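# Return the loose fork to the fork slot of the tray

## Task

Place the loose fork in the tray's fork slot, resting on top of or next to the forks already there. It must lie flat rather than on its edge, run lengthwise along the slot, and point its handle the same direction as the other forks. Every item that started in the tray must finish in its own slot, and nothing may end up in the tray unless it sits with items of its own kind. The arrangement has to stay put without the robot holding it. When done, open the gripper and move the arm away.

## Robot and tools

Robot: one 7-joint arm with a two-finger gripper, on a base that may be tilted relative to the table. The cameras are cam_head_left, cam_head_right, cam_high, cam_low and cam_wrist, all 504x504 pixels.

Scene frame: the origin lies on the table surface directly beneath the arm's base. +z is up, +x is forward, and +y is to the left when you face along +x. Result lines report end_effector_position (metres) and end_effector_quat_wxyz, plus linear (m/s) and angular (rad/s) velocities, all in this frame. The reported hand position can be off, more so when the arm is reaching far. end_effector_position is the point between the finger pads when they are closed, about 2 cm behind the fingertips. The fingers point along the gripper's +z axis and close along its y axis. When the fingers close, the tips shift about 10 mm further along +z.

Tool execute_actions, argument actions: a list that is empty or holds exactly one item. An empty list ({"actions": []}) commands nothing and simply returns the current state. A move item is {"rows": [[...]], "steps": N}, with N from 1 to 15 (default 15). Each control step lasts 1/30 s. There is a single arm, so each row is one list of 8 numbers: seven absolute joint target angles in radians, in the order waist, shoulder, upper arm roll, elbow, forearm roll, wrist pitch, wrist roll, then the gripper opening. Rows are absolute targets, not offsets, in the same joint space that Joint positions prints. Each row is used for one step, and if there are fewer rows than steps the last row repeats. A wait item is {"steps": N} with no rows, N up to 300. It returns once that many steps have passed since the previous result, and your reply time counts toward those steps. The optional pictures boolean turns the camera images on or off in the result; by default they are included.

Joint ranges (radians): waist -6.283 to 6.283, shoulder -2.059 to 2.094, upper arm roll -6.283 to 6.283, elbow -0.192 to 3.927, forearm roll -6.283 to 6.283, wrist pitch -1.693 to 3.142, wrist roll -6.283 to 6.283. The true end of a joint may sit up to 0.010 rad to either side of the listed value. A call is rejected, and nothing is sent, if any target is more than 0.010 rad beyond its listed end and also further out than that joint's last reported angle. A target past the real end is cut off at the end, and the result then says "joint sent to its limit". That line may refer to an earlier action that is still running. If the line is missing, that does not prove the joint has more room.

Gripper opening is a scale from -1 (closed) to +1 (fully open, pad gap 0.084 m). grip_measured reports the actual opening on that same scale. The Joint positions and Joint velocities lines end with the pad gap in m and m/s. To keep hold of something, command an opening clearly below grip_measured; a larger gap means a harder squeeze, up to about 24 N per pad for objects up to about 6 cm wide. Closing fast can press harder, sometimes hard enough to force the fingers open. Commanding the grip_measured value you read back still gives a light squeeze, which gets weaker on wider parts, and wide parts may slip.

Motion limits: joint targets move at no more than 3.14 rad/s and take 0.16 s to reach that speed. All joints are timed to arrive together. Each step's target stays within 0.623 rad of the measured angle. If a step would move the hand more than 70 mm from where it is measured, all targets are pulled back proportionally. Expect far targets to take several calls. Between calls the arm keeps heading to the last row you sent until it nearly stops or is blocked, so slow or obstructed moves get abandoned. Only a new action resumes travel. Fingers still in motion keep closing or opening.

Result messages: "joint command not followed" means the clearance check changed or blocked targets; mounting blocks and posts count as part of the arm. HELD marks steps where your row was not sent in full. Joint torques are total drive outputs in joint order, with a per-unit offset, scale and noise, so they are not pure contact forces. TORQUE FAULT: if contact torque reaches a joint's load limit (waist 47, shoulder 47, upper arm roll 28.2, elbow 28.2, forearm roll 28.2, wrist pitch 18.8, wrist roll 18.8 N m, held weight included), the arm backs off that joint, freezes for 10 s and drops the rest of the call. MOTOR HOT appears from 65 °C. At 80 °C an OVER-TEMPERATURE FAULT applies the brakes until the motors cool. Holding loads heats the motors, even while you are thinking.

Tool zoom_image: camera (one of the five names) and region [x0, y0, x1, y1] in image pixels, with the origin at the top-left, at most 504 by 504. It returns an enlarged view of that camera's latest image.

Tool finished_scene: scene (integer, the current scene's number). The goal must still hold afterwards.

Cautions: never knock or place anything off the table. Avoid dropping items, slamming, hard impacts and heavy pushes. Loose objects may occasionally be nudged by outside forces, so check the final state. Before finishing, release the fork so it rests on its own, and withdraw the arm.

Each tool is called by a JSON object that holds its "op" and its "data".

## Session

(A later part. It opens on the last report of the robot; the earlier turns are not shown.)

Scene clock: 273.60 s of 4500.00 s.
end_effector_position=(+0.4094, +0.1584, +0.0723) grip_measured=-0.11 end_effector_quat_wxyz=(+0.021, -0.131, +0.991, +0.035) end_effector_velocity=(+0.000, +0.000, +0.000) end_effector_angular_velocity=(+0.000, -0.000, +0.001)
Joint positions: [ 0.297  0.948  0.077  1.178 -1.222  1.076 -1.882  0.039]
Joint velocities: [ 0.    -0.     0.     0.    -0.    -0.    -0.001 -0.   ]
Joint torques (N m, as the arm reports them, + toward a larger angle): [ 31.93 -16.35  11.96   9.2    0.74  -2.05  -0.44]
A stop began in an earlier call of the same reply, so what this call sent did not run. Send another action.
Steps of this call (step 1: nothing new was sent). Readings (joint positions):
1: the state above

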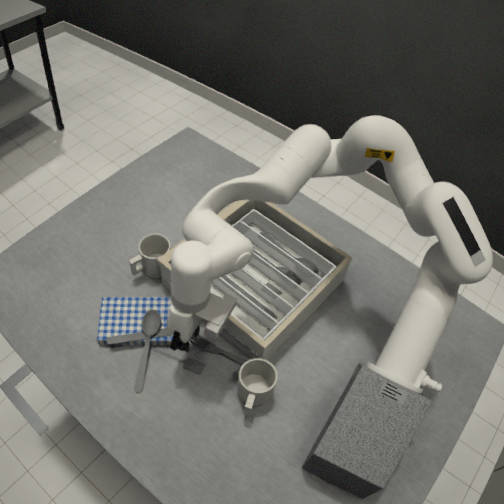

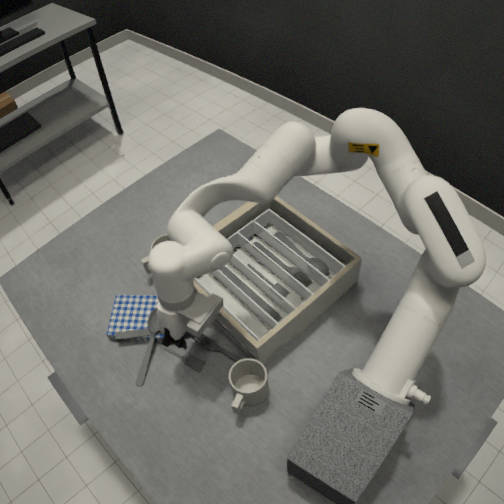

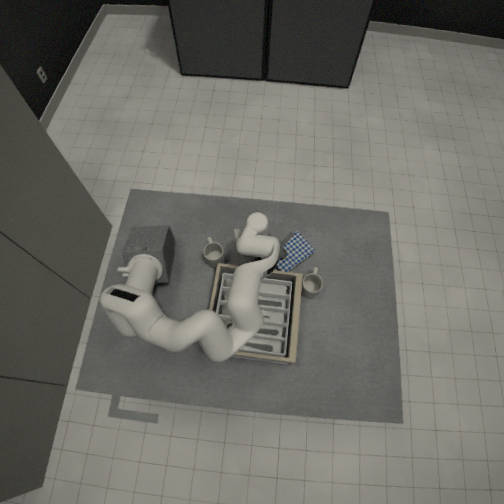

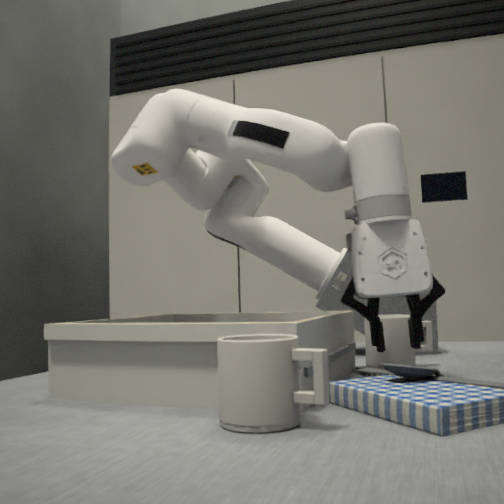

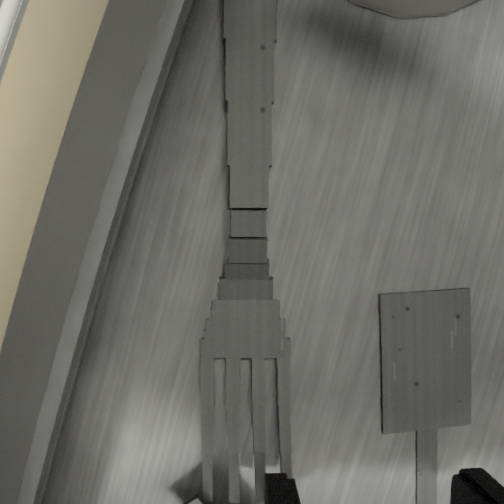

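{"op": "execute_actions", "data": {"actions": [{"rows":[[0.599,1.033,0,1.371,-0.893,1.212,-1.0,-0.1]]}], "pictures": false}}

{"op": "execute_actions", "data": {"actions": [{"rows":[[0.599,1.033,0,1.371,-0.893,1.212,1.2,-0.1]]}], "pictures": false}}

{"op": "execute_actions", "data": {"actions": [{"steps":30}], "pictures": false}}

{"op": "execute_actions", "data": {"actions": [{"rows":[[0.431,1.4384,0,1.709,-1.1235,1.6526,1.22,-0.1]]}], "pictures": false}}

{"op": "execute_actions", "data": {"actions": [{"steps":40}]}}

Scene clock: 300.63 s of 4500.00 s.
end_effector_position=(+0.3950, +0.2008, +0.1550) grip_measured=-0.11 end_effector_quat_wxyz=(+0.000, +0.334, +0.943, +0.001) end_effector_velocity=(-0.003, -0.001, +0.013) end_effector_angular_velocity=(-0.057, +0.045, -0.638)
Joint positions: [ 0.594  1.031  0.003  1.366 -0.901  1.208 -1.033  0.039]
Joint velocities: [ 0.093  0.033 -0.065  0.073  0.131  0.063  0.57  -0.   ]
Joint torques (N m, as the arm reports them, + toward a larger angle): [ 24.52 -19.6    9.43  12.81   0.11  -1.69  -1.51]
Steps of this call (steps 1 to 90: nothing new was sent; then 23.53 s passed at rest; steps 91 to 105: all 15 steps of this action). Readings (joint positions):
91: [0.298 0.948 0.077 1.179 -1.222 1.076 -1.881]
92: [0.301 0.949 0.075 1.181 -1.217 1.079 -1.871]
94: [0.331 0.958 0.063 1.201 -1.181 1.095 -1.802]
98: [0.472 0.997 0.034 1.291 -1.033 1.154 -1.484]
105: the state above

Scene clock: 301.13 s of 4500.00 s.
end_effector_position=(+0.3950, +0.2006, +0.1556) grip_measured=-0.11 end_effector_quat_wxyz=(-0.000, +0.790, +0.613, -0.001) end_effector_velocity=(-0.000, +0.000, +0.001) end_effector_angular_velocity=(-0.004, -0.002, -2.857)
Joint positions: [ 0.599  1.033 -0.     1.371 -0.893  1.212  0.104  0.039]
Joint velocities: [ 0.001 -0.     0.     0.001  0.     0.     2.857  0.   ]
Joint torques (N m, as the arm reports them, + toward a larger angle): [ 31.02 -19.04  10.32  14.1    0.67  -2.02  -0.42]
Steps of this call (steps 1 to 15: all 15 steps of this action). Readings (joint positions):
1: [0.596 1.032 0.002 1.368 -0.897 1.210 -1.018]
2: [0.597 1.032 0.000 1.369 -0.896 1.211 -1.000]
4: [0.596 1.033 -0.002 1.370 -0.895 1.212 -0.921]
8: [0.597 1.033 -0.001 1.370 -0.894 1.212 -0.575]
15: the state above

Scene clock: 302.13 s of 4500.00 s.
end_effector_position=(+0.3950, +0.2007, +0.1558) grip_measured=-0.11 end_effector_quat_wxyz=(-0.000, +0.994, +0.111, -0.001) end_effector_velocity=(-0.000, -0.000, -0.000) end_effector_angular_velocity=(-0.000, +0.000, -0.001)
Joint positions: [ 0.599  1.033  0.     1.371 -0.893  1.212  1.2    0.039]
Joint velocities: [ 0.  0. -0.  0.  0. -0.  0. -0.]
Joint torques (N m, as the arm reports them, + toward a larger angle): [ 31.01 -19.31  10.13  14.05   0.64  -1.93  -0.47]
Steps of this call (steps 1 to 30: the robot went on to your last target). Readings (joint positions):
1: [0.599 1.033 -0.000 1.371 -0.893 1.212 0.200]
2: [0.599 1.033 -0.000 1.371 -0.893 1.212 0.295]
4: [0.599 1.033 -0.000 1.371 -0.893 1.212 0.487]
8: [0.599 1.033 -0.000 1.371 -0.893 1.212 0.866]
30: the state above

Scene clock: 302.63 s of 4500.00 s.
end_effector_position=(+0.4118, +0.1502, +0.0309) grip_measured=-0.12 end_effector_quat_wxyz=(+0.244, +0.962, +0.119, -0.029) end_effector_velocity=(+0.003, +0.009, +0.011) end_effector_angular_velocity=(-0.131, -0.048, +0.022)
Joint positions: [ 0.441  1.426  0.009  1.702 -1.116  1.639  1.219  0.039]
Joint velocities: [-0.01   0.134  0.077  0.16  -0.086  0.202  0.007 -0.003]
Joint torques (N m, as the arm reports them, + toward a larger angle): [ 15.09 -17.04   0.73   5.51   0.34  -0.81  -0.38]
Steps of this call (steps 1 to 15: all 15 steps of this action). Readings (joint positions):
1: [0.599 1.034 0.000 1.372 -0.893 1.213 1.200]
2: [0.596 1.040 0.001 1.379 -0.898 1.223 1.200]
4: [0.576 1.094 0.006 1.431 -0.931 1.285 1.203]
8: [0.508 1.250 -0.003 1.550 -1.016 1.447 1.211]
15: the state above

Scene clock: 303.97 s of 4500.00 s.
end_effector_position=(+0.4110, +0.1500, +0.0299) grip_measured=-0.12 end_effector_quat_wxyz=(+0.252, +0.960, +0.121, -0.027) end_effector_velocity=(+0.000, -0.001, -0.001) end_effector_angular_velocity=(-0.004, -0.001, -0.001)
Joint positions: [ 0.442  1.438  0.01   1.71  -1.124  1.653  1.22   0.039]
Joint velocities: [ 0.001  0.001 -0.004 -0.001  0.    -0.     0.001 -0.   ]
Joint torques (N m, as the arm reports them, + toward a larger angle): [ 3.24 -6.01 -2.23 -1.29  0.8   0.08 -0.48]
Steps of this call (steps 1 to 30: the robot went on to your last target; steps 31 to 40: nothing new was sent). Readings (joint positions):
1: [0.440 1.429 0.010 1.706 -1.118 1.644 1.220]
2: [0.440 1.431 0.011 1.708 -1.120 1.647 1.220]
4: [0.439 1.433 0.011 1.710 -1.121 1.650 1.220]
8: [0.439 1.435 0.012 1.711 -1.122 1.652 1.220]
40: the state above
The arm was judged still, so your last target was given up. Only a new action makes it travel on or press farther. Fingers that are still opening or closing keep moving.

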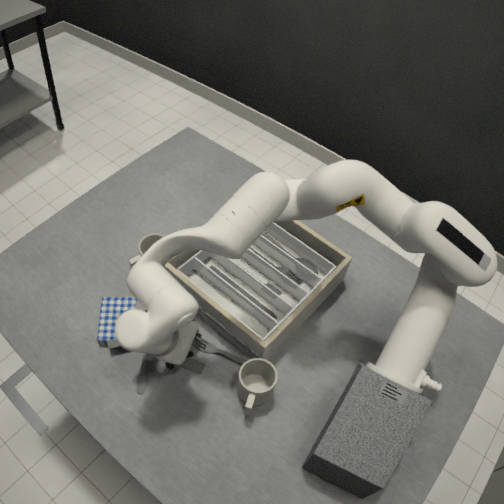

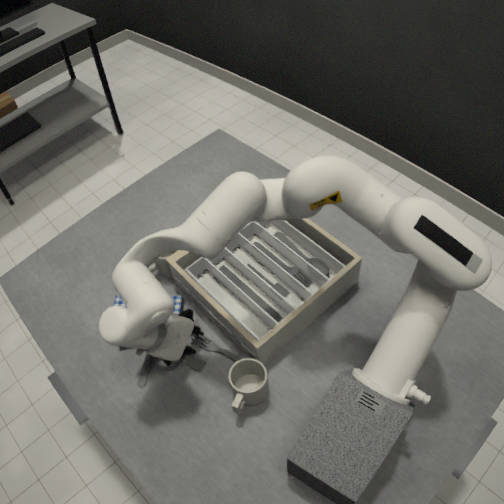

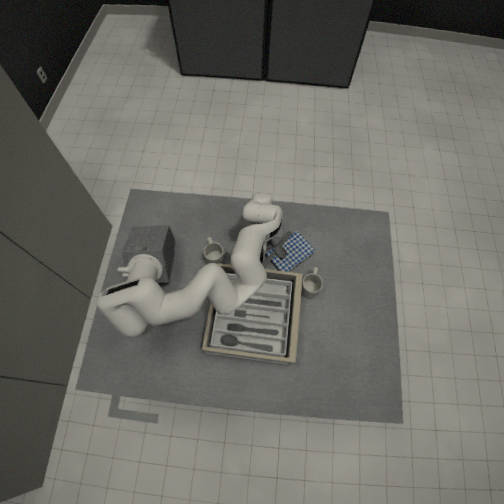

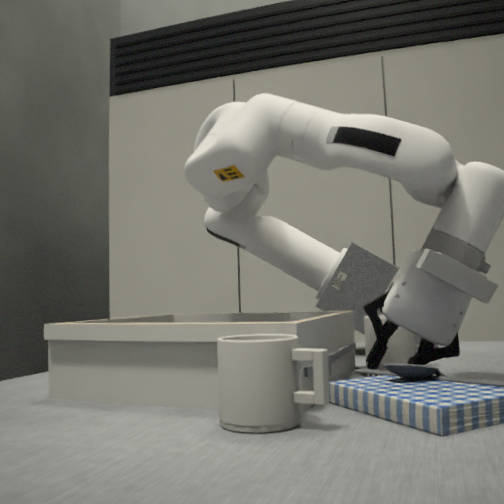

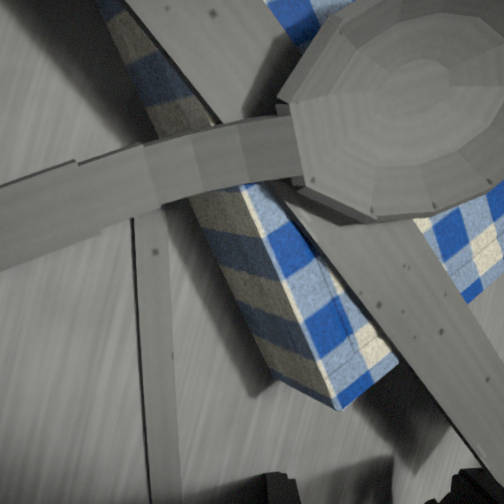

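{"op": "execute_actions", "data": {"actions": [{"rows":[[0.599,1.033,0,1.371,-0.893,1.212,0.6,-1]]}], "pictures": false}}

{"op": "execute_actions", "data": {"actions": [{"rows":[[0.4805,1.2505,0,1.4985,-1.0737,1.6536,-0.08,-1]]}], "pictures": false}}

{"op": "execute_actions", "data": {"actions": [{"steps":30}], "pictures": false}}

{"op": "execute_actions", "data": {"actions": [{"rows":[[0.41,1.2976,0,1.4995,-1.14,1.6188,-0.045,-1]]}], "pictures": false}}

{"op": "execute_actions", "data": {"actions": [{"steps":20}]}}

Scene clock: 337.73 s of 4500.00 s.
end_effector_position=(+0.3970, +0.1984, +0.1495) grip_measured=-1.00 end_effector_quat_wxyz=(+0.011, +0.922, +0.387, -0.005) end_effector_velocity=(-0.015, +0.056, +0.157) end_effector_angular_velocity=(+0.482, -0.049, +0.434)
Joint positions: [ 0.592  1.051  0.001  1.387 -0.904  1.234  0.631  0.   ]
Joint velocities: [ 0.151 -0.335  0.037 -0.222  0.173 -0.347 -0.475  0.   ]
Joint torques (N m, as the arm reports them, + toward a larger angle): [22.51 -9.06  7.72 11.8   0.04 -1.2   0.22]
Steps of this call (steps 1 to 90: nothing new was sent; then 30.27 s passed at rest; steps 91 to 105: all 15 steps of this action). Readings (joint positions):
91: [0.443 1.438 0.010 1.708 -1.123 1.651 1.219]
92: [0.443 1.434 0.007 1.701 -1.120 1.644 1.209]
94: [0.453 1.397 -0.005 1.657 -1.094 1.596 1.140]
98: [0.512 1.242 -0.007 1.532 -1.007 1.434 0.911]
105: the state above

Scene clock: 338.23 s of 4500.00 s.
end_effector_position=(+0.3972, +0.1072, +0.0640) grip_measured=-1.00 end_effector_quat_wxyz=(+0.180, +0.690, +0.677, -0.180) end_effector_velocity=(+0.011, -0.028, -0.001) end_effector_angular_velocity=(-0.162, +0.118, +0.275)
Joint positions: [ 0.481  1.248 -0.002  1.494 -1.069  1.643 -0.061  0.   ]
Joint velocities: [-0.026  0.06   0.021  0.064 -0.069  0.175 -0.297  0.   ]
Joint torques (N m, as the arm reports them, + toward a larger angle): [ 36.36 -23.98  11.19  12.46   0.74  -1.19  -0.22]
Steps of this call (steps 1 to 15: all 15 steps of this action). Readings (joint positions):
1: [0.595 1.043 0.002 1.382 -0.900 1.226 0.618]
2: [0.595 1.043 0.002 1.381 -0.900 1.228 0.600]
4: [0.581 1.065 0.004 1.396 -0.920 1.275 0.521]
8: [0.531 1.155 -0.004 1.440 -0.991 1.451 0.256]
15: the state above

Scene clock: 339.23 s of 4500.00 s.
end_effector_position=(+0.3985, +0.1058, +0.0650) grip_measured=-1.00 end_effector_quat_wxyz=(+0.182, +0.683, +0.683, -0.183) end_effector_velocity=(+0.000, -0.000, -0.000) end_effector_angular_velocity=(-0.000, -0.000, -0.001)
Joint positions: [ 0.481  1.25   0.     1.499 -1.074  1.654 -0.08   0.   ]
Joint velocities: [-0.     0.    -0.     0.    -0.     0.     0.001  0.   ]
Joint torques (N m, as the arm reports them, + toward a larger angle): [ 32.85 -20.23   9.98  11.08   0.53  -0.44  -0.38]
Steps of this call (steps 1 to 30: the robot went on to your last target). Readings (joint positions):
1: [0.481 1.249 -0.001 1.496 -1.071 1.647 -0.069]
2: [0.481 1.249 -0.000 1.497 -1.072 1.650 -0.073]
4: [0.482 1.249 0.001 1.499 -1.073 1.652 -0.077]
8: [0.481 1.250 0.001 1.499 -1.073 1.653 -0.079]
30: the state above
The arm was judged still, so your last target was given up. Only a new action makes it travel on or press farther. Fingers that are still opening or closing keep moving.

Scene clock: 339.73 s of 4500.00 s.
end_effector_position=(+0.3959, +0.1061, +0.0259) grip_measured=-1.00 end_effector_quat_wxyz=(+0.182, +0.684, +0.683, -0.183) end_effector_velocity=(+0.000, +0.001, -0.000) end_effector_angular_velocity=(+0.002, -0.001, -0.000)
Joint positions: [ 0.411  1.297  0.001  1.5   -1.139  1.62  -0.045  0.   ]
Joint velocities: [-0.002  0.     0.002  0.    -0.002 -0.001  0.001  0.   ]
Joint torques (N m, as the arm reports them, + toward a larger angle): [ 29.43 -17.42   9.04   9.19   0.31  -1.83  -0.47]
Steps of this call (steps 1 to 15: all 15 steps of this action). Readings (joint positions):
1: [0.480 1.251 0.000 1.499 -1.074 1.653 -0.080]
2: [0.474 1.254 0.002 1.500 -1.082 1.649 -0.075]
4: [0.446 1.274 0.004 1.502 -1.110 1.634 -0.061]
8: [0.413 1.295 -0.001 1.499 -1.135 1.623 -0.048]
15: the state above

Scene clock: 340.40 s of 4500.00 s.
end_effector_position=(+0.3959, +0.1061, +0.0255) grip_measured=-1.00 end_effector_quat_wxyz=(+0.182, +0.684, +0.683, -0.183) end_effector_velocity=(-0.001, +0.001, -0.000) end_effector_angular_velocity=(+0.002, +0.001, +0.001)
Joint positions: [ 0.411  1.297  0.001  1.5   -1.14   1.619 -0.045  0.   ]
Joint velocities: [-0.001  0.001  0.002  0.    -0.    -0.001  0.001  0.   ]
Joint torques (N m, as the arm reports them, + toward a larger angle): [ 25.57 -14.64   7.59   8.58  -0.12  -3.2   -0.48]
Steps of this call (steps 1 to 15: the robot went on to your last target; steps 16 to 20: nothing new was sent). Readings (joint positions):
1: [0.411 1.297 0.001 1.500 -1.139 1.620 -0.045]
2: [0.411 1.297 0.001 1.500 -1.140 1.620 -0.045]
4: [0.411 1.297 0.001 1.500 -1.140 1.620 -0.045]
8: [0.411 1.297 0.001 1.500 -1.140 1.620 -0.045]
20: the state above
The arm was judged still, so your last target was given up. Only a new action makes it travel on or press farther. Fingers that are still opening or closing keep moving.

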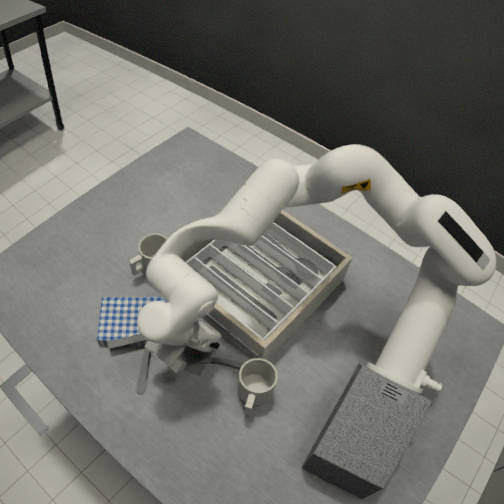

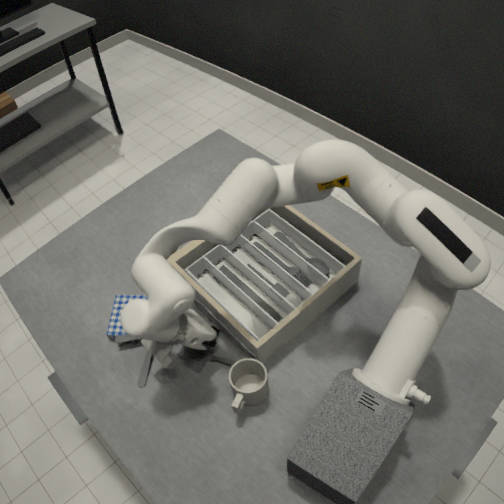

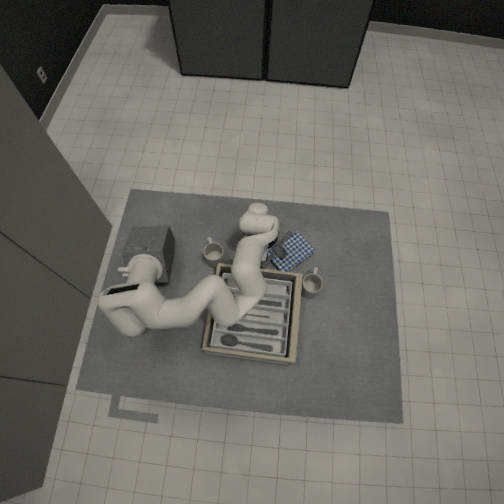

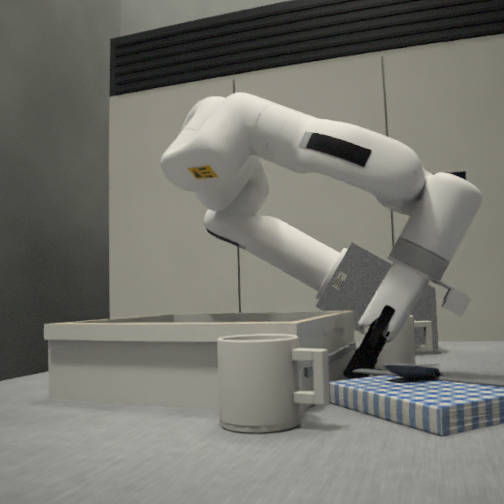

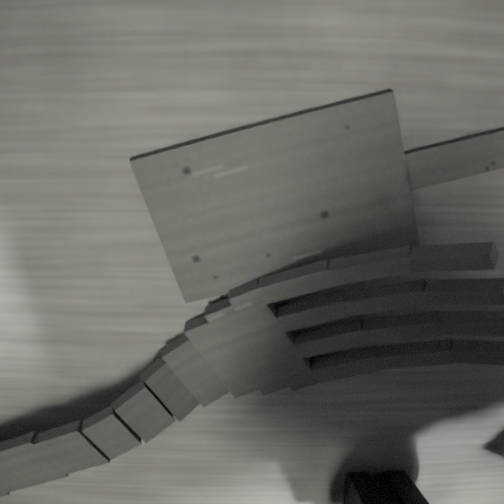

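Behind the fork. Drag, then lift and view.

{"op": "execute_actions", "data": {"actions": [{"rows":[[0.501,1.6637,0,2.009,-1.063,1.7057,-0.16,-1]]}], "pictures": false}}

{"op": "execute_actions", "data": {"actions": [{"steps":20}], "pictures": false}}

{"op": "execute_actions", "data": {"actions": [{"rows":[[0.599,1.033,0,1.371,-0.893,1.212,-2.3,1]]}], "pictures": false}}

{"op": "execute_actions", "data": {"actions": [{"steps":50}]}}

Scene clock: 350.67 s of 4500.00 s.
end_effector_position=(+0.4039, +0.2042, +0.0250) grip_measured=-1.00 end_effector_quat_wxyz=(+0.183, +0.684, +0.682, -0.184) end_effector_velocity=(+0.005, +0.005, +0.001) end_effector_angular_velocity=(+0.006, +0.022, -0.032)
Joint positions: [ 0.5    1.66   0.     2.002 -1.064  1.705 -0.159  0.   ]
Joint velocities: [-0.005  0.035 -0.001  0.083  0.026  0.021 -0.022  0.   ]
Joint torques (N m, as the arm reports them, + toward a larger angle): [ 23.17 -17.07   5.63   8.    -0.1   -5.08  -0.44]
Steps of this call (steps 1 to 90: nothing new was sent; then 6.77 s passed at rest; steps 91 to 105: all 15 steps of this action). Readings (joint positions):
91: [0.410 1.298 0.000 1.500 -1.140 1.619 -0.045]
92: [0.411 1.304 -0.001 1.508 -1.138 1.622 -0.048]
94: [0.422 1.350 -0.003 1.576 -1.128 1.636 -0.063]
98: [0.468 1.534 -0.003 1.831 -1.092 1.674 -0.119]
105: the state above

Scene clock: 351.33 s of 4500.00 s.
end_effector_position=(+0.4045, +0.2049, +0.0251) grip_measured=-1.00 end_effector_quat_wxyz=(+0.183, +0.684, +0.682, -0.183) end_effector_velocity=(+0.000, +0.000, +0.000) end_effector_angular_velocity=(-0.000, -0.001, -0.000)
Joint positions: [ 0.501  1.664 -0.     2.009 -1.063  1.706 -0.16   0.   ]
Joint velocities: [ 0.     0.     0.     0.    -0.001  0.     0.001  0.   ]
Joint torques (N m, as the arm reports them, + toward a larger angle): [ 24.29 -17.22   5.98   9.48  -0.01  -4.53  -0.5 ]
Steps of this call (steps 1 to 15: the robot went on to your last target; steps 16 to 20: nothing new was sent). Readings (joint positions):
1: [0.500 1.661 0.000 2.004 -1.063 1.705 -0.159]
2: [0.500 1.662 0.000 2.005 -1.063 1.705 -0.159]
4: [0.500 1.662 0.000 2.007 -1.063 1.706 -0.160]
8: [0.500 1.663 -0.000 2.008 -1.063 1.705 -0.160]
20: the state above
The arm was judged still, so your last target was given up. Only a new action makes it travel on or press farther. Fingers that are still opening or closing keep moving.

Scene clock: 351.83 s of 4500.00 s.
end_effector_position=(+0.4006, +0.2031, +0.1427) grip_measured=+1.00 end_effector_quat_wxyz=(+0.007, +0.304, +0.952, -0.025) end_effector_velocity=(-0.049, -0.022, +0.143) end_effector_angular_velocity=(+0.528, +0.143, +2.864)
Joint positions: [ 0.589  1.095  0.     1.434 -0.91   1.261 -1.1    0.084]
Joint velocities: [ 0.106 -0.639  0.006 -0.637  0.171 -0.487 -2.867  0.001]
Joint torques (N m, as the arm reports them, + toward a larger angle): [ 28.93 -12.12   9.35  13.87   0.14  -1.29  -0.38]
Steps of this call (steps 1 to 15: all 15 steps of this action). Readings (joint positions):
1: [0.501 1.663 -0.000 2.008 -1.063 1.704 -0.161]
2: [0.502 1.655 -0.000 1.999 -1.061 1.695 -0.171]
4: [0.508 1.595 -0.004 1.925 -1.042 1.637 -0.240]
8: [0.545 1.362 -0.002 1.707 -0.982 1.465 -0.491]
15: the state above

Scene clock: 353.50 s of 4500.00 s.
end_effector_position=(+0.3950, +0.2007, +0.1558) grip_measured=+1.00 end_effector_quat_wxyz=(-0.001, -0.287, +0.958, +0.000) end_effector_velocity=(+0.001, -0.001, -0.001) end_effector_angular_velocity=(-0.002, -0.000, -0.002)
Joint positions: [ 0.599  1.033 -0.     1.371 -0.893  1.212 -2.3    0.084]
Joint velocities: [-0.    -0.    -0.002 -0.    -0.    -0.     0.    -0.   ]
Joint torques (N m, as the arm reports them, + toward a larger angle): [ 30.7  -18.95  10.32  13.98   0.71  -1.89  -0.51]
Steps of this call (steps 1 to 45: the robot went on to your last target; steps 46 to 50: nothing new was sent). Readings (joint positions):
1: [0.592 1.076 0.000 1.416 -0.905 1.247 -1.196]
2: [0.594 1.063 0.000 1.402 -0.901 1.236 -1.292]
4: [0.597 1.048 -0.000 1.385 -0.897 1.223 -1.484]
8: [0.598 1.038 -0.001 1.373 -0.894 1.214 -1.867]
50: the state above
The arm was judged still, so your last target was given up. Only a new action makes it travel on or press farther. Fingers that are still opening or closing keep moving.

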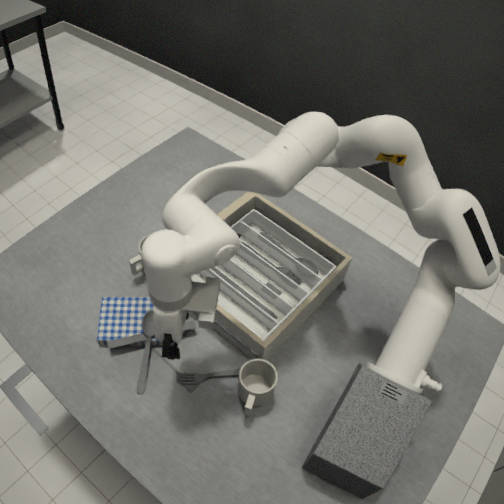

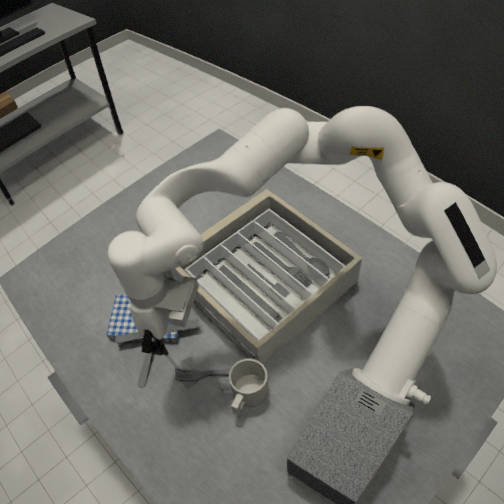

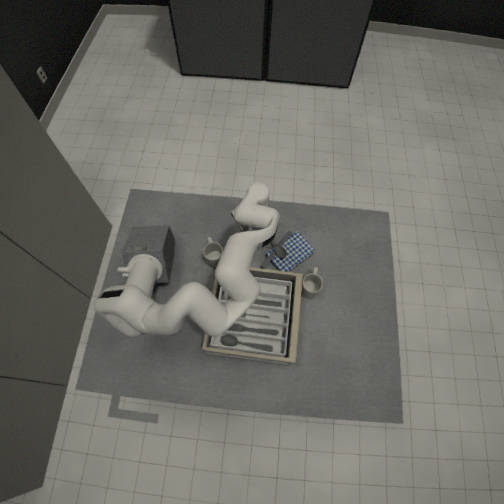

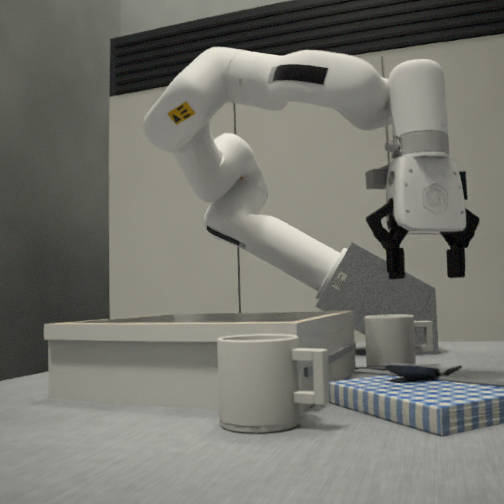

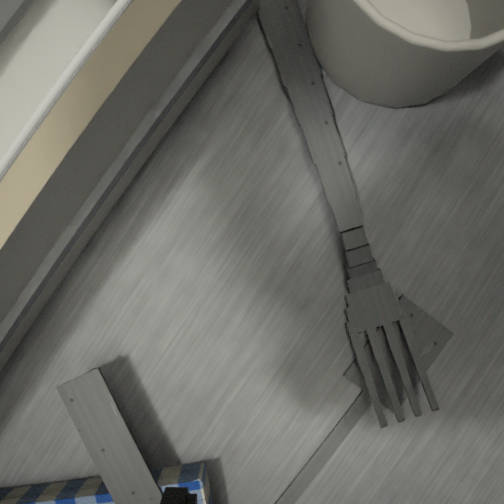

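{"op": "execute_actions", "data": {"actions": [{"rows":[[0.599,1.033,0,1.371,-0.893,1.212,0.55,-0.2]]}], "pictures": false}}

{"op": "execute_actions", "data": {"actions": [{"steps":30}], "pictures": false}}

{"op": "execute_actions", "data": {"actions": [{"rows":[[0.3644,1.0447,0,1.076,-1.247,1.0267,0.825,-0.2]]}], "pictures": false}}

{"op": "execute_actions", "data": {"actions": [{"steps":30}], "pictures": false}}

{"op": "execute_actions", "data": {"actions": [{"rows":[[0.3644,1.0447,0,1.076,-1.247,1.0267,0.825,-1]]}]}}

Scene clock: 378.20 s of 4500.00 s.
end_effector_position=(+0.3949, +0.2008, +0.1558) grip_measured=-0.21 end_effector_quat_wxyz=(-0.001, +0.256, +0.967, -0.000) end_effector_velocity=(-0.000, +0.000, +0.000) end_effector_angular_velocity=(-0.004, -0.000, -2.856)
Joint positions: [ 0.599  1.033  0.     1.371 -0.893  1.212 -1.201  0.035]
Joint velocities: [ 0.    -0.     0.    -0.     0.     0.     2.856 -0.   ]
Joint torques (N m, as the arm reports them, + toward a larger angle): [ 30.82 -18.95  10.26  14.05   0.75  -1.99  -0.46]
Steps of this call (steps 1 to 90: nothing new was sent; then 21.20 s passed at rest; steps 91 to 105: all 15 steps of this action). Readings (joint positions):
91: [0.599 1.033 0.000 1.371 -0.893 1.212 -2.299]
92: [0.599 1.033 0.000 1.371 -0.893 1.212 -2.289]
94: [0.599 1.033 -0.000 1.371 -0.893 1.212 -2.220]
98: [0.599 1.033 -0.000 1.371 -0.893 1.212 -1.881]
105: the state above

Scene clock: 379.20 s of 4500.00 s.
end_effector_position=(+0.3949, +0.2007, +0.1558) grip_measured=-0.22 end_effector_quat_wxyz=(-0.000, +0.906, +0.423, -0.001) end_effector_velocity=(+0.000, -0.000, -0.000) end_effector_angular_velocity=(-0.001, -0.001, -0.004)
Joint positions: [ 0.599  1.033  0.     1.371 -0.893  1.212  0.549  0.035]
Joint velocities: [-0.     0.    -0.     0.    -0.002  0.     0.004 -0.   ]
Joint torques (N m, as the arm reports them, + toward a larger angle): [ 30.84 -18.92  10.29  14.04   0.6   -2.04  -0.34]
Steps of this call (steps 1 to 30: the robot went on to your last target). Readings (joint positions):
1: [0.599 1.033 0.000 1.371 -0.893 1.212 -1.105]
2: [0.599 1.033 0.000 1.371 -0.893 1.212 -1.009]
4: [0.599 1.033 0.000 1.371 -0.893 1.212 -0.817]
8: [0.599 1.033 0.000 1.371 -0.893 1.212 -0.434]
30: the state above

Scene clock: 379.70 s of 4500.00 s.
end_effector_position=(+0.3379, +0.1703, +0.0321) grip_measured=-0.22 end_effector_quat_wxyz=(-0.003, +0.907, +0.421, +0.007) end_effector_velocity=(-0.001, +0.021, +0.015) end_effector_angular_velocity=(+0.121, -0.070, -0.021)
Joint positions: [ 0.374  1.04   0.008  1.091 -1.238  1.03   0.817  0.035]
Joint velocities: [-0.048 -0.04   0.06  -0.062 -0.14  -0.071  0.115  0.001]
Joint torques (N m, as the arm reports them, + toward a larger angle): [16.68 -2.1   3.23 -2.53  2.02 -0.03 -0.44]
Steps of this call (steps 1 to 15: all 15 steps of this action). Readings (joint positions):
1: [0.599 1.033 0.000 1.370 -0.894 1.211 0.550]
2: [0.594 1.032 0.002 1.365 -0.903 1.206 0.558]
4: [0.561 1.032 0.007 1.322 -0.960 1.175 0.602]
8: [0.469 1.040 -0.004 1.208 -1.086 1.112 0.700]
15: the state above

Scene clock: 380.70 s of 4500.00 s.
end_effector_position=(+0.3313, +0.1650, +0.0227) grip_measured=-0.22 end_effector_quat_wxyz=(-0.000, +0.906, +0.422, -0.000) end_effector_velocity=(-0.000, -0.000, -0.000) end_effector_angular_velocity=(-0.000, +0.001, -0.001)
Joint positions: [ 0.365  1.044  0.     1.076 -1.247  1.027  0.825  0.035]
Joint velocities: [-0.     0.    -0.    -0.     0.001 -0.     0.    -0.   ]
Joint torques (N m, as the arm reports them, + toward a larger angle): [ 23.16 -10.3    7.97   3.87   0.89  -1.31  -0.46]
Steps of this call (steps 1 to 30: the robot went on to your last target). Readings (joint positions):
1: [0.372 1.041 0.007 1.087 -1.241 1.028 0.820]
2: [0.369 1.044 0.002 1.080 -1.243 1.028 0.822]
4: [0.366 1.045 0.000 1.077 -1.245 1.028 0.824]
8: [0.365 1.045 0.000 1.077 -1.246 1.027 0.825]
30: the state above
The arm was judged still, so your last target was given up. Only a new action makes it travel on or press farther. Fingers that are still opening or closing keep moving.

Scene clock: 381.20 s of 4500.00 s.
end_effector_position=(+0.3301, +0.1657, +0.0230) grip_measured=-0.73 end_effector_quat_wxyz=(-0.001, +0.906, +0.423, -0.001) end_effector_velocity=(+0.001, -0.001, -0.001) end_effector_angular_velocity=(-0.003, +0.000, -0.001)
Joint positions: [ 0.365  1.045  0.002  1.075 -1.247  1.026  0.825  0.012]
Joint velocities: [-0.    -0.    -0.003  0.    -0.     0.001 -0.    -0.   ]
Joint torques (N m, as the arm reports them, + toward a larger angle): [ 20.21 -14.06   4.58   7.5   -0.3    1.32  -0.79]
Steps of this call (steps 1 to 15: all 15 steps of this action). Readings (joint positions):
1: [0.364 1.045 0.001 1.076 -1.247 1.026 0.825]
2: [0.365 1.045 0.002 1.075 -1.247 1.026 0.825]
4: [0.365 1.046 0.002 1.075 -1.247 1.025 0.825]
8: [0.365 1.045 0.002 1.075 -1.246 1.026 0.825]
15: the state above

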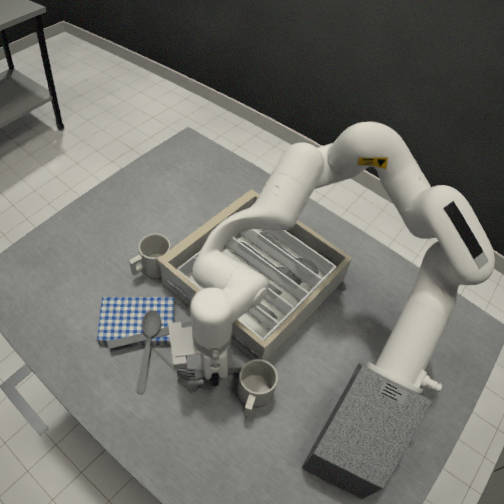

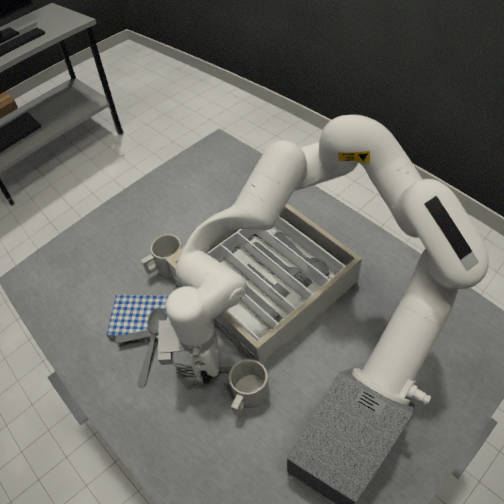

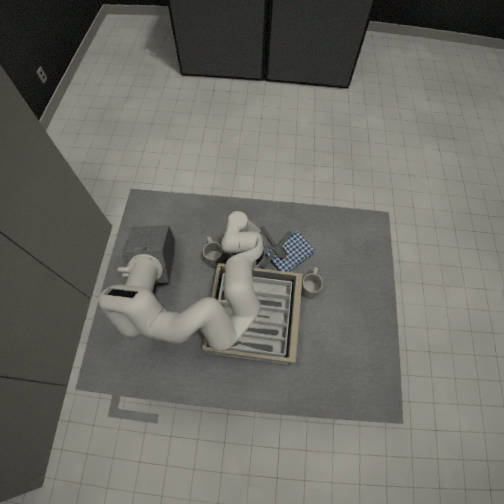

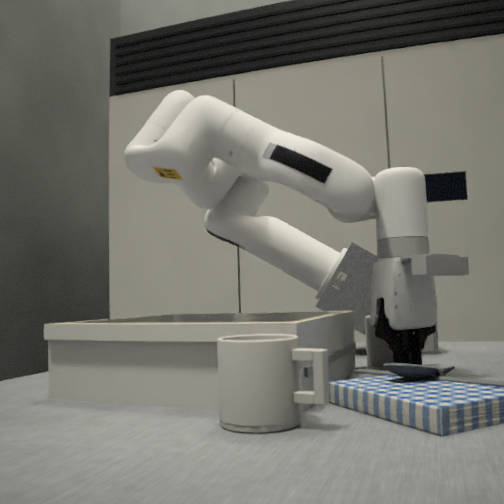

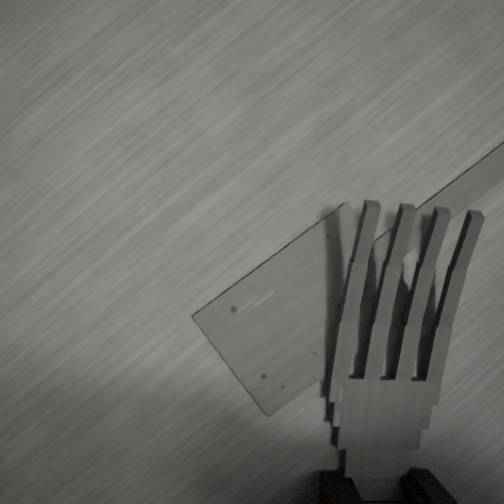

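{"op": "execute_actions", "data": {"actions": [{"rows":[[0.5,0.9,0,1.11,-1.05,1.137,0.67,-1]]}], "pictures": false}}

{"op": "execute_actions", "data": {"actions": [{"rows":[[0.63,0.7657,0,1.146,-0.855,1.2474,0.52,-1]]}], "pictures": false}}

{"op": "execute_actions", "data": {"actions": [{"rows":[[0.63,0.7657,0,1.146,-0.855,1.2474,-0.2,-1]]}], "pictures": false}}

{"op": "execute_actions", "data": {"actions": [{"rows":[[0.63,0.7657,0,1.146,-0.855,1.2474,-0.95,-1]]}], "pictures": false}}

{"op": "execute_actions", "data": {"actions": [{"rows":[[0.63,0.7657,0,1.146,-0.855,1.2474,-1.693,-1]]}], "pictures": false}}

{"op": "execute_actions", "data": {"actions": [{"rows":[[0.5,0.35,0,0.915,-0.915,1.306,-1.89,-1]]}], "pictures": false}}

{"op": "execute_actions", "data": {"actions": [{"rows":[[0.3693,-0.0696,0,0.6852,-0.9745,1.3643,-2.086,-1]]}], "pictures": false}}

{"op": "execute_actions", "data": {"actions": [{"steps":30}]}}

Scene clock: 413.57 s of 4500.00 s.
end_effector_position=(+0.3697, +0.1443, +0.1041) grip_measured=-0.88 end_effector_quat_wxyz=(+0.015, +0.909, +0.417, +0.001) end_effector_velocity=(+0.000, -0.003, +0.001) end_effector_angular_velocity=(-0.004, +0.012, -0.003)
Joint positions: [ 0.497  0.902 -0.003  1.108 -1.052  1.137  0.671  0.005]
Joint velocities: [ 0.002 -0.005 -0.003  0.003  0.017  0.007 -0.012  0.   ]
Joint torques (N m, as the arm reports them, + toward a larger angle): [ 30.47 -17.29  11.32  12.59   0.55  -2.23  -0.39]
Steps of this call (steps 1 to 15: the robot went on to your last target; steps 16 to 90: nothing new was sent; then 28.87 s passed at rest; steps 91 to 105: all 15 steps of this action). Readings (joint positions):
91: [0.365 1.044 0.000 1.076 -1.246 1.027 0.824]
92: [0.370 1.040 -0.002 1.077 -1.238 1.033 0.816]
94: [0.401 1.004 -0.015 1.081 -1.185 1.068 0.774]
98: [0.476 0.921 -0.005 1.111 -1.085 1.121 0.696]
105: the state above

Scene clock: 414.07 s of 4500.00 s.
end_effector_position=(+0.3787, +0.1285, +0.1928) grip_measured=-0.88 end_effector_quat_wxyz=(+0.001, +0.906, +0.424, -0.003) end_effector_velocity=(+0.001, -0.001, +0.003) end_effector_angular_velocity=(+0.003, +0.009, -0.002)
Joint positions: [ 0.628  0.768 -0.002  1.143 -0.856  1.248  0.521  0.005]
Joint velocities: [ 0.002 -0.004 -0.001  0.008  0.014  0.006 -0.01   0.   ]
Joint torques (N m, as the arm reports them, + toward a larger angle): [ 29.46 -16.11  10.8   15.13   0.54  -2.32  -0.34]
Steps of this call (steps 1 to 15: all 15 steps of this action). Readings (joint positions):
1: [0.498 0.902 -0.003 1.108 -1.050 1.138 0.670]
2: [0.503 0.897 -0.004 1.109 -1.041 1.143 0.662]
4: [0.537 0.863 -0.006 1.115 -0.986 1.174 0.621]
8: [0.613 0.782 0.005 1.146 -0.886 1.229 0.544]
15: the state above

Scene clock: 414.57 s of 4500.00 s.
end_effector_position=(+0.3793, +0.1296, +0.1956) grip_measured=-0.88 end_effector_quat_wxyz=(-0.000, +0.701, +0.713, -0.001) end_effector_velocity=(+0.001, +0.000, +0.001) end_effector_angular_velocity=(+0.002, -0.000, +0.137)
Joint positions: [ 0.63   0.766 -0.     1.146 -0.855  1.247 -0.192  0.005]
Joint velocities: [ 0.    -0.001 -0.     0.001  0.001 -0.    -0.139 -0.   ]
Joint torques (N m, as the arm reports them, + toward a larger angle): [ 27.87 -15.51  10.22  14.78   0.6   -2.09  -0.33]
Steps of this call (steps 1 to 15: all 15 steps of this action). Readings (joint positions):
1: [0.628 0.768 -0.002 1.144 -0.856 1.248 0.519]
2: [0.628 0.767 -0.002 1.144 -0.856 1.248 0.509]
4: [0.629 0.767 -0.001 1.145 -0.855 1.247 0.440]
8: [0.630 0.766 -0.000 1.146 -0.855 1.247 0.105]
15: the state above

Scene clock: 415.07 s of 4500.00 s.
end_effector_position=(+0.3794, +0.1296, +0.1957) grip_measured=-0.88 end_effector_quat_wxyz=(-0.001, +0.392, +0.920, -0.000) end_effector_velocity=(+0.001, -0.000, -0.001) end_effector_angular_velocity=(-0.001, +0.001, +0.170)
Joint positions: [ 0.63   0.766 -0.     1.146 -0.855  1.247 -0.94   0.005]
Joint velocities: [-0.     0.    -0.002  0.001  0.    -0.    -0.172 -0.   ]
Joint torques (N m, as the arm reports them, + toward a larger angle): [ 27.92 -15.3   10.18  14.76   0.65  -2.1   -0.14]
Steps of this call (steps 1 to 15: all 15 steps of this action). Readings (joint positions):
1: [0.630 0.766 -0.000 1.146 -0.855 1.247 -0.196]
2: [0.630 0.766 -0.000 1.146 -0.855 1.247 -0.208]
4: [0.630 0.766 -0.000 1.146 -0.855 1.247 -0.279]
8: [0.630 0.766 0.000 1.146 -0.855 1.247 -0.617]
15: the state above

Scene clock: 415.57 s of 4500.00 s.
end_effector_position=(+0.3794, +0.1296, +0.1957) grip_measured=-0.88 end_effector_quat_wxyz=(-0.001, +0.031, +1.000, -0.000) end_effector_velocity=(-0.000, +0.000, +0.000) end_effector_angular_velocity=(+0.000, +0.000, +0.166)
Joint positions: [ 0.63   0.766 -0.     1.146 -0.855  1.247 -1.683  0.005]
Joint velocities: [ 0.     0.001  0.001  0.     0.    -0.    -0.165 -0.   ]
Joint torques (N m, as the arm reports them, + toward a larger angle): [ 27.87 -15.26  10.06  14.65   0.59  -2.05  -0.23]
Steps of this call (steps 1 to 15: all 15 steps of this action). Readings (joint positions):
1: [0.630 0.766 -0.000 1.146 -0.855 1.247 -0.945]
2: [0.630 0.766 -0.000 1.146 -0.855 1.247 -0.957]
4: [0.630 0.766 -0.000 1.146 -0.855 1.247 -1.029]
8: [0.630 0.766 0.000 1.146 -0.855 1.247 -1.367]
15: the state above

Scene clock: 416.07 s of 4500.00 s.
end_effector_position=(+0.4076, -0.0096, +0.2041) grip_measured=-0.88 end_effector_quat_wxyz=(-0.000, +0.024, +1.000, +0.006) end_effector_velocity=(-0.017, -0.031, -0.001) end_effector_angular_velocity=(-0.008, -0.010, +0.076)
Joint positions: [ 0.502  0.358 -0.002  0.922 -0.914  1.305 -1.884  0.005]
Joint velocities: [-0.032 -0.119  0.027 -0.108 -0.02   0.015 -0.079  0.   ]
Joint torques (N m, as the arm reports them, + toward a larger angle): [27.66 -5.36 11.23 13.35  0.65 -2.15 -0.55]
Steps of this call (steps 1 to 15: all 15 steps of this action). Readings (joint positions):
1: [0.630 0.765 0.000 1.146 -0.855 1.247 -1.688]
2: [0.628 0.758 0.001 1.140 -0.856 1.248 -1.695]
4: [0.611 0.700 0.005 1.102 -0.865 1.257 -1.725]
8: [0.557 0.534 -0.002 1.021 -0.888 1.280 -1.800]
15: the state above

Scene clock: 416.57 s of 4500.00 s.
end_effector_position=(+0.3871, -0.1412, +0.1902) grip_measured=-0.88 end_effector_quat_wxyz=(-0.001, +0.027, +1.000, +0.000) end_effector_velocity=(-0.017, -0.016, -0.002) end_effector_angular_velocity=(-0.011, -0.017, +0.055)
Joint positions: [ 0.371 -0.062 -0.001  0.69  -0.973  1.363 -2.082  0.005]
Joint velocities: [-0.023 -0.094  0.025 -0.08  -0.015  0.008 -0.062  0.   ]
Joint torques (N m, as the arm reports them, + toward a larger angle): [18.08 -3.17 10.1  12.41  0.72 -2.24 -0.31]
Steps of this call (steps 1 to 15: all 15 steps of this action). Readings (joint positions):
1: [0.501 0.355 -0.001 0.918 -0.914 1.305 -1.887]
2: [0.499 0.346 0.001 0.911 -0.916 1.306 -1.893]
4: [0.481 0.285 0.005 0.872 -0.925 1.315 -1.924]
8: [0.424 0.108 -0.001 0.784 -0.949 1.340 -2.003]
15: the state above

Scene clock: 417.57 s of 4500.00 s.
end_effector_position=(+0.3863, -0.1431, +0.1899) grip_measured=-0.88 end_effector_quat_wxyz=(-0.001, +0.027, +1.000, -0.000) end_effector_velocity=(-0.000, -0.000, -0.000) end_effector_angular_velocity=(-0.000, +0.001, -0.001)
Joint positions: [ 0.369 -0.07   0.     0.685 -0.974  1.364 -2.086  0.005]
Joint velocities: [-0.     0.    -0.001 -0.     0.    -0.     0.    -0.   ]
Joint torques (N m, as the arm reports them, + toward a larger angle): [16.96 -5.32  9.77 12.43  0.72 -1.92 -0.43]
Steps of this call (steps 1 to 15: the robot went on to your last target; steps 16 to 30: nothing new was sent). Readings (joint positions):
1: [0.371 -0.064 0.000 0.688 -0.974 1.364 -2.083]
2: [0.371 -0.065 0.001 0.687 -0.974 1.364 -2.084]
4: [0.370 -0.067 0.001 0.686 -0.974 1.364 -2.085]
8: [0.370 -0.068 0.000 0.685 -0.974 1.364 -2.086]
30: the state above
The arm was judged still, so your last target was given up. Only a new action makes it travel on or press farther. Fingers that are still opening or closing keep moving.

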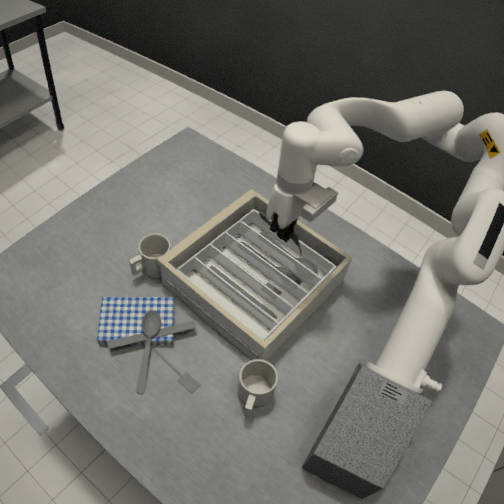

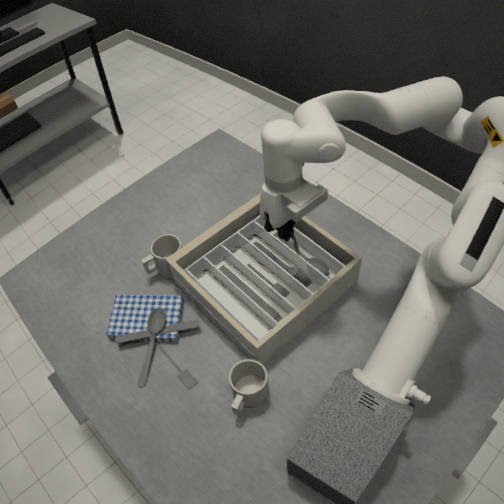

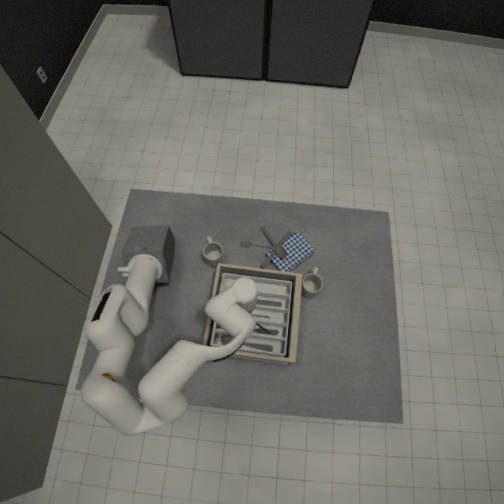

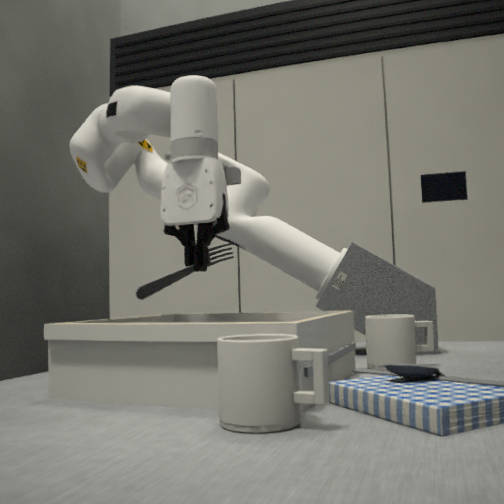

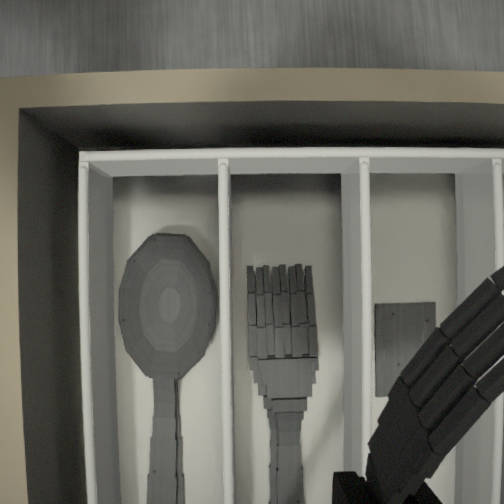

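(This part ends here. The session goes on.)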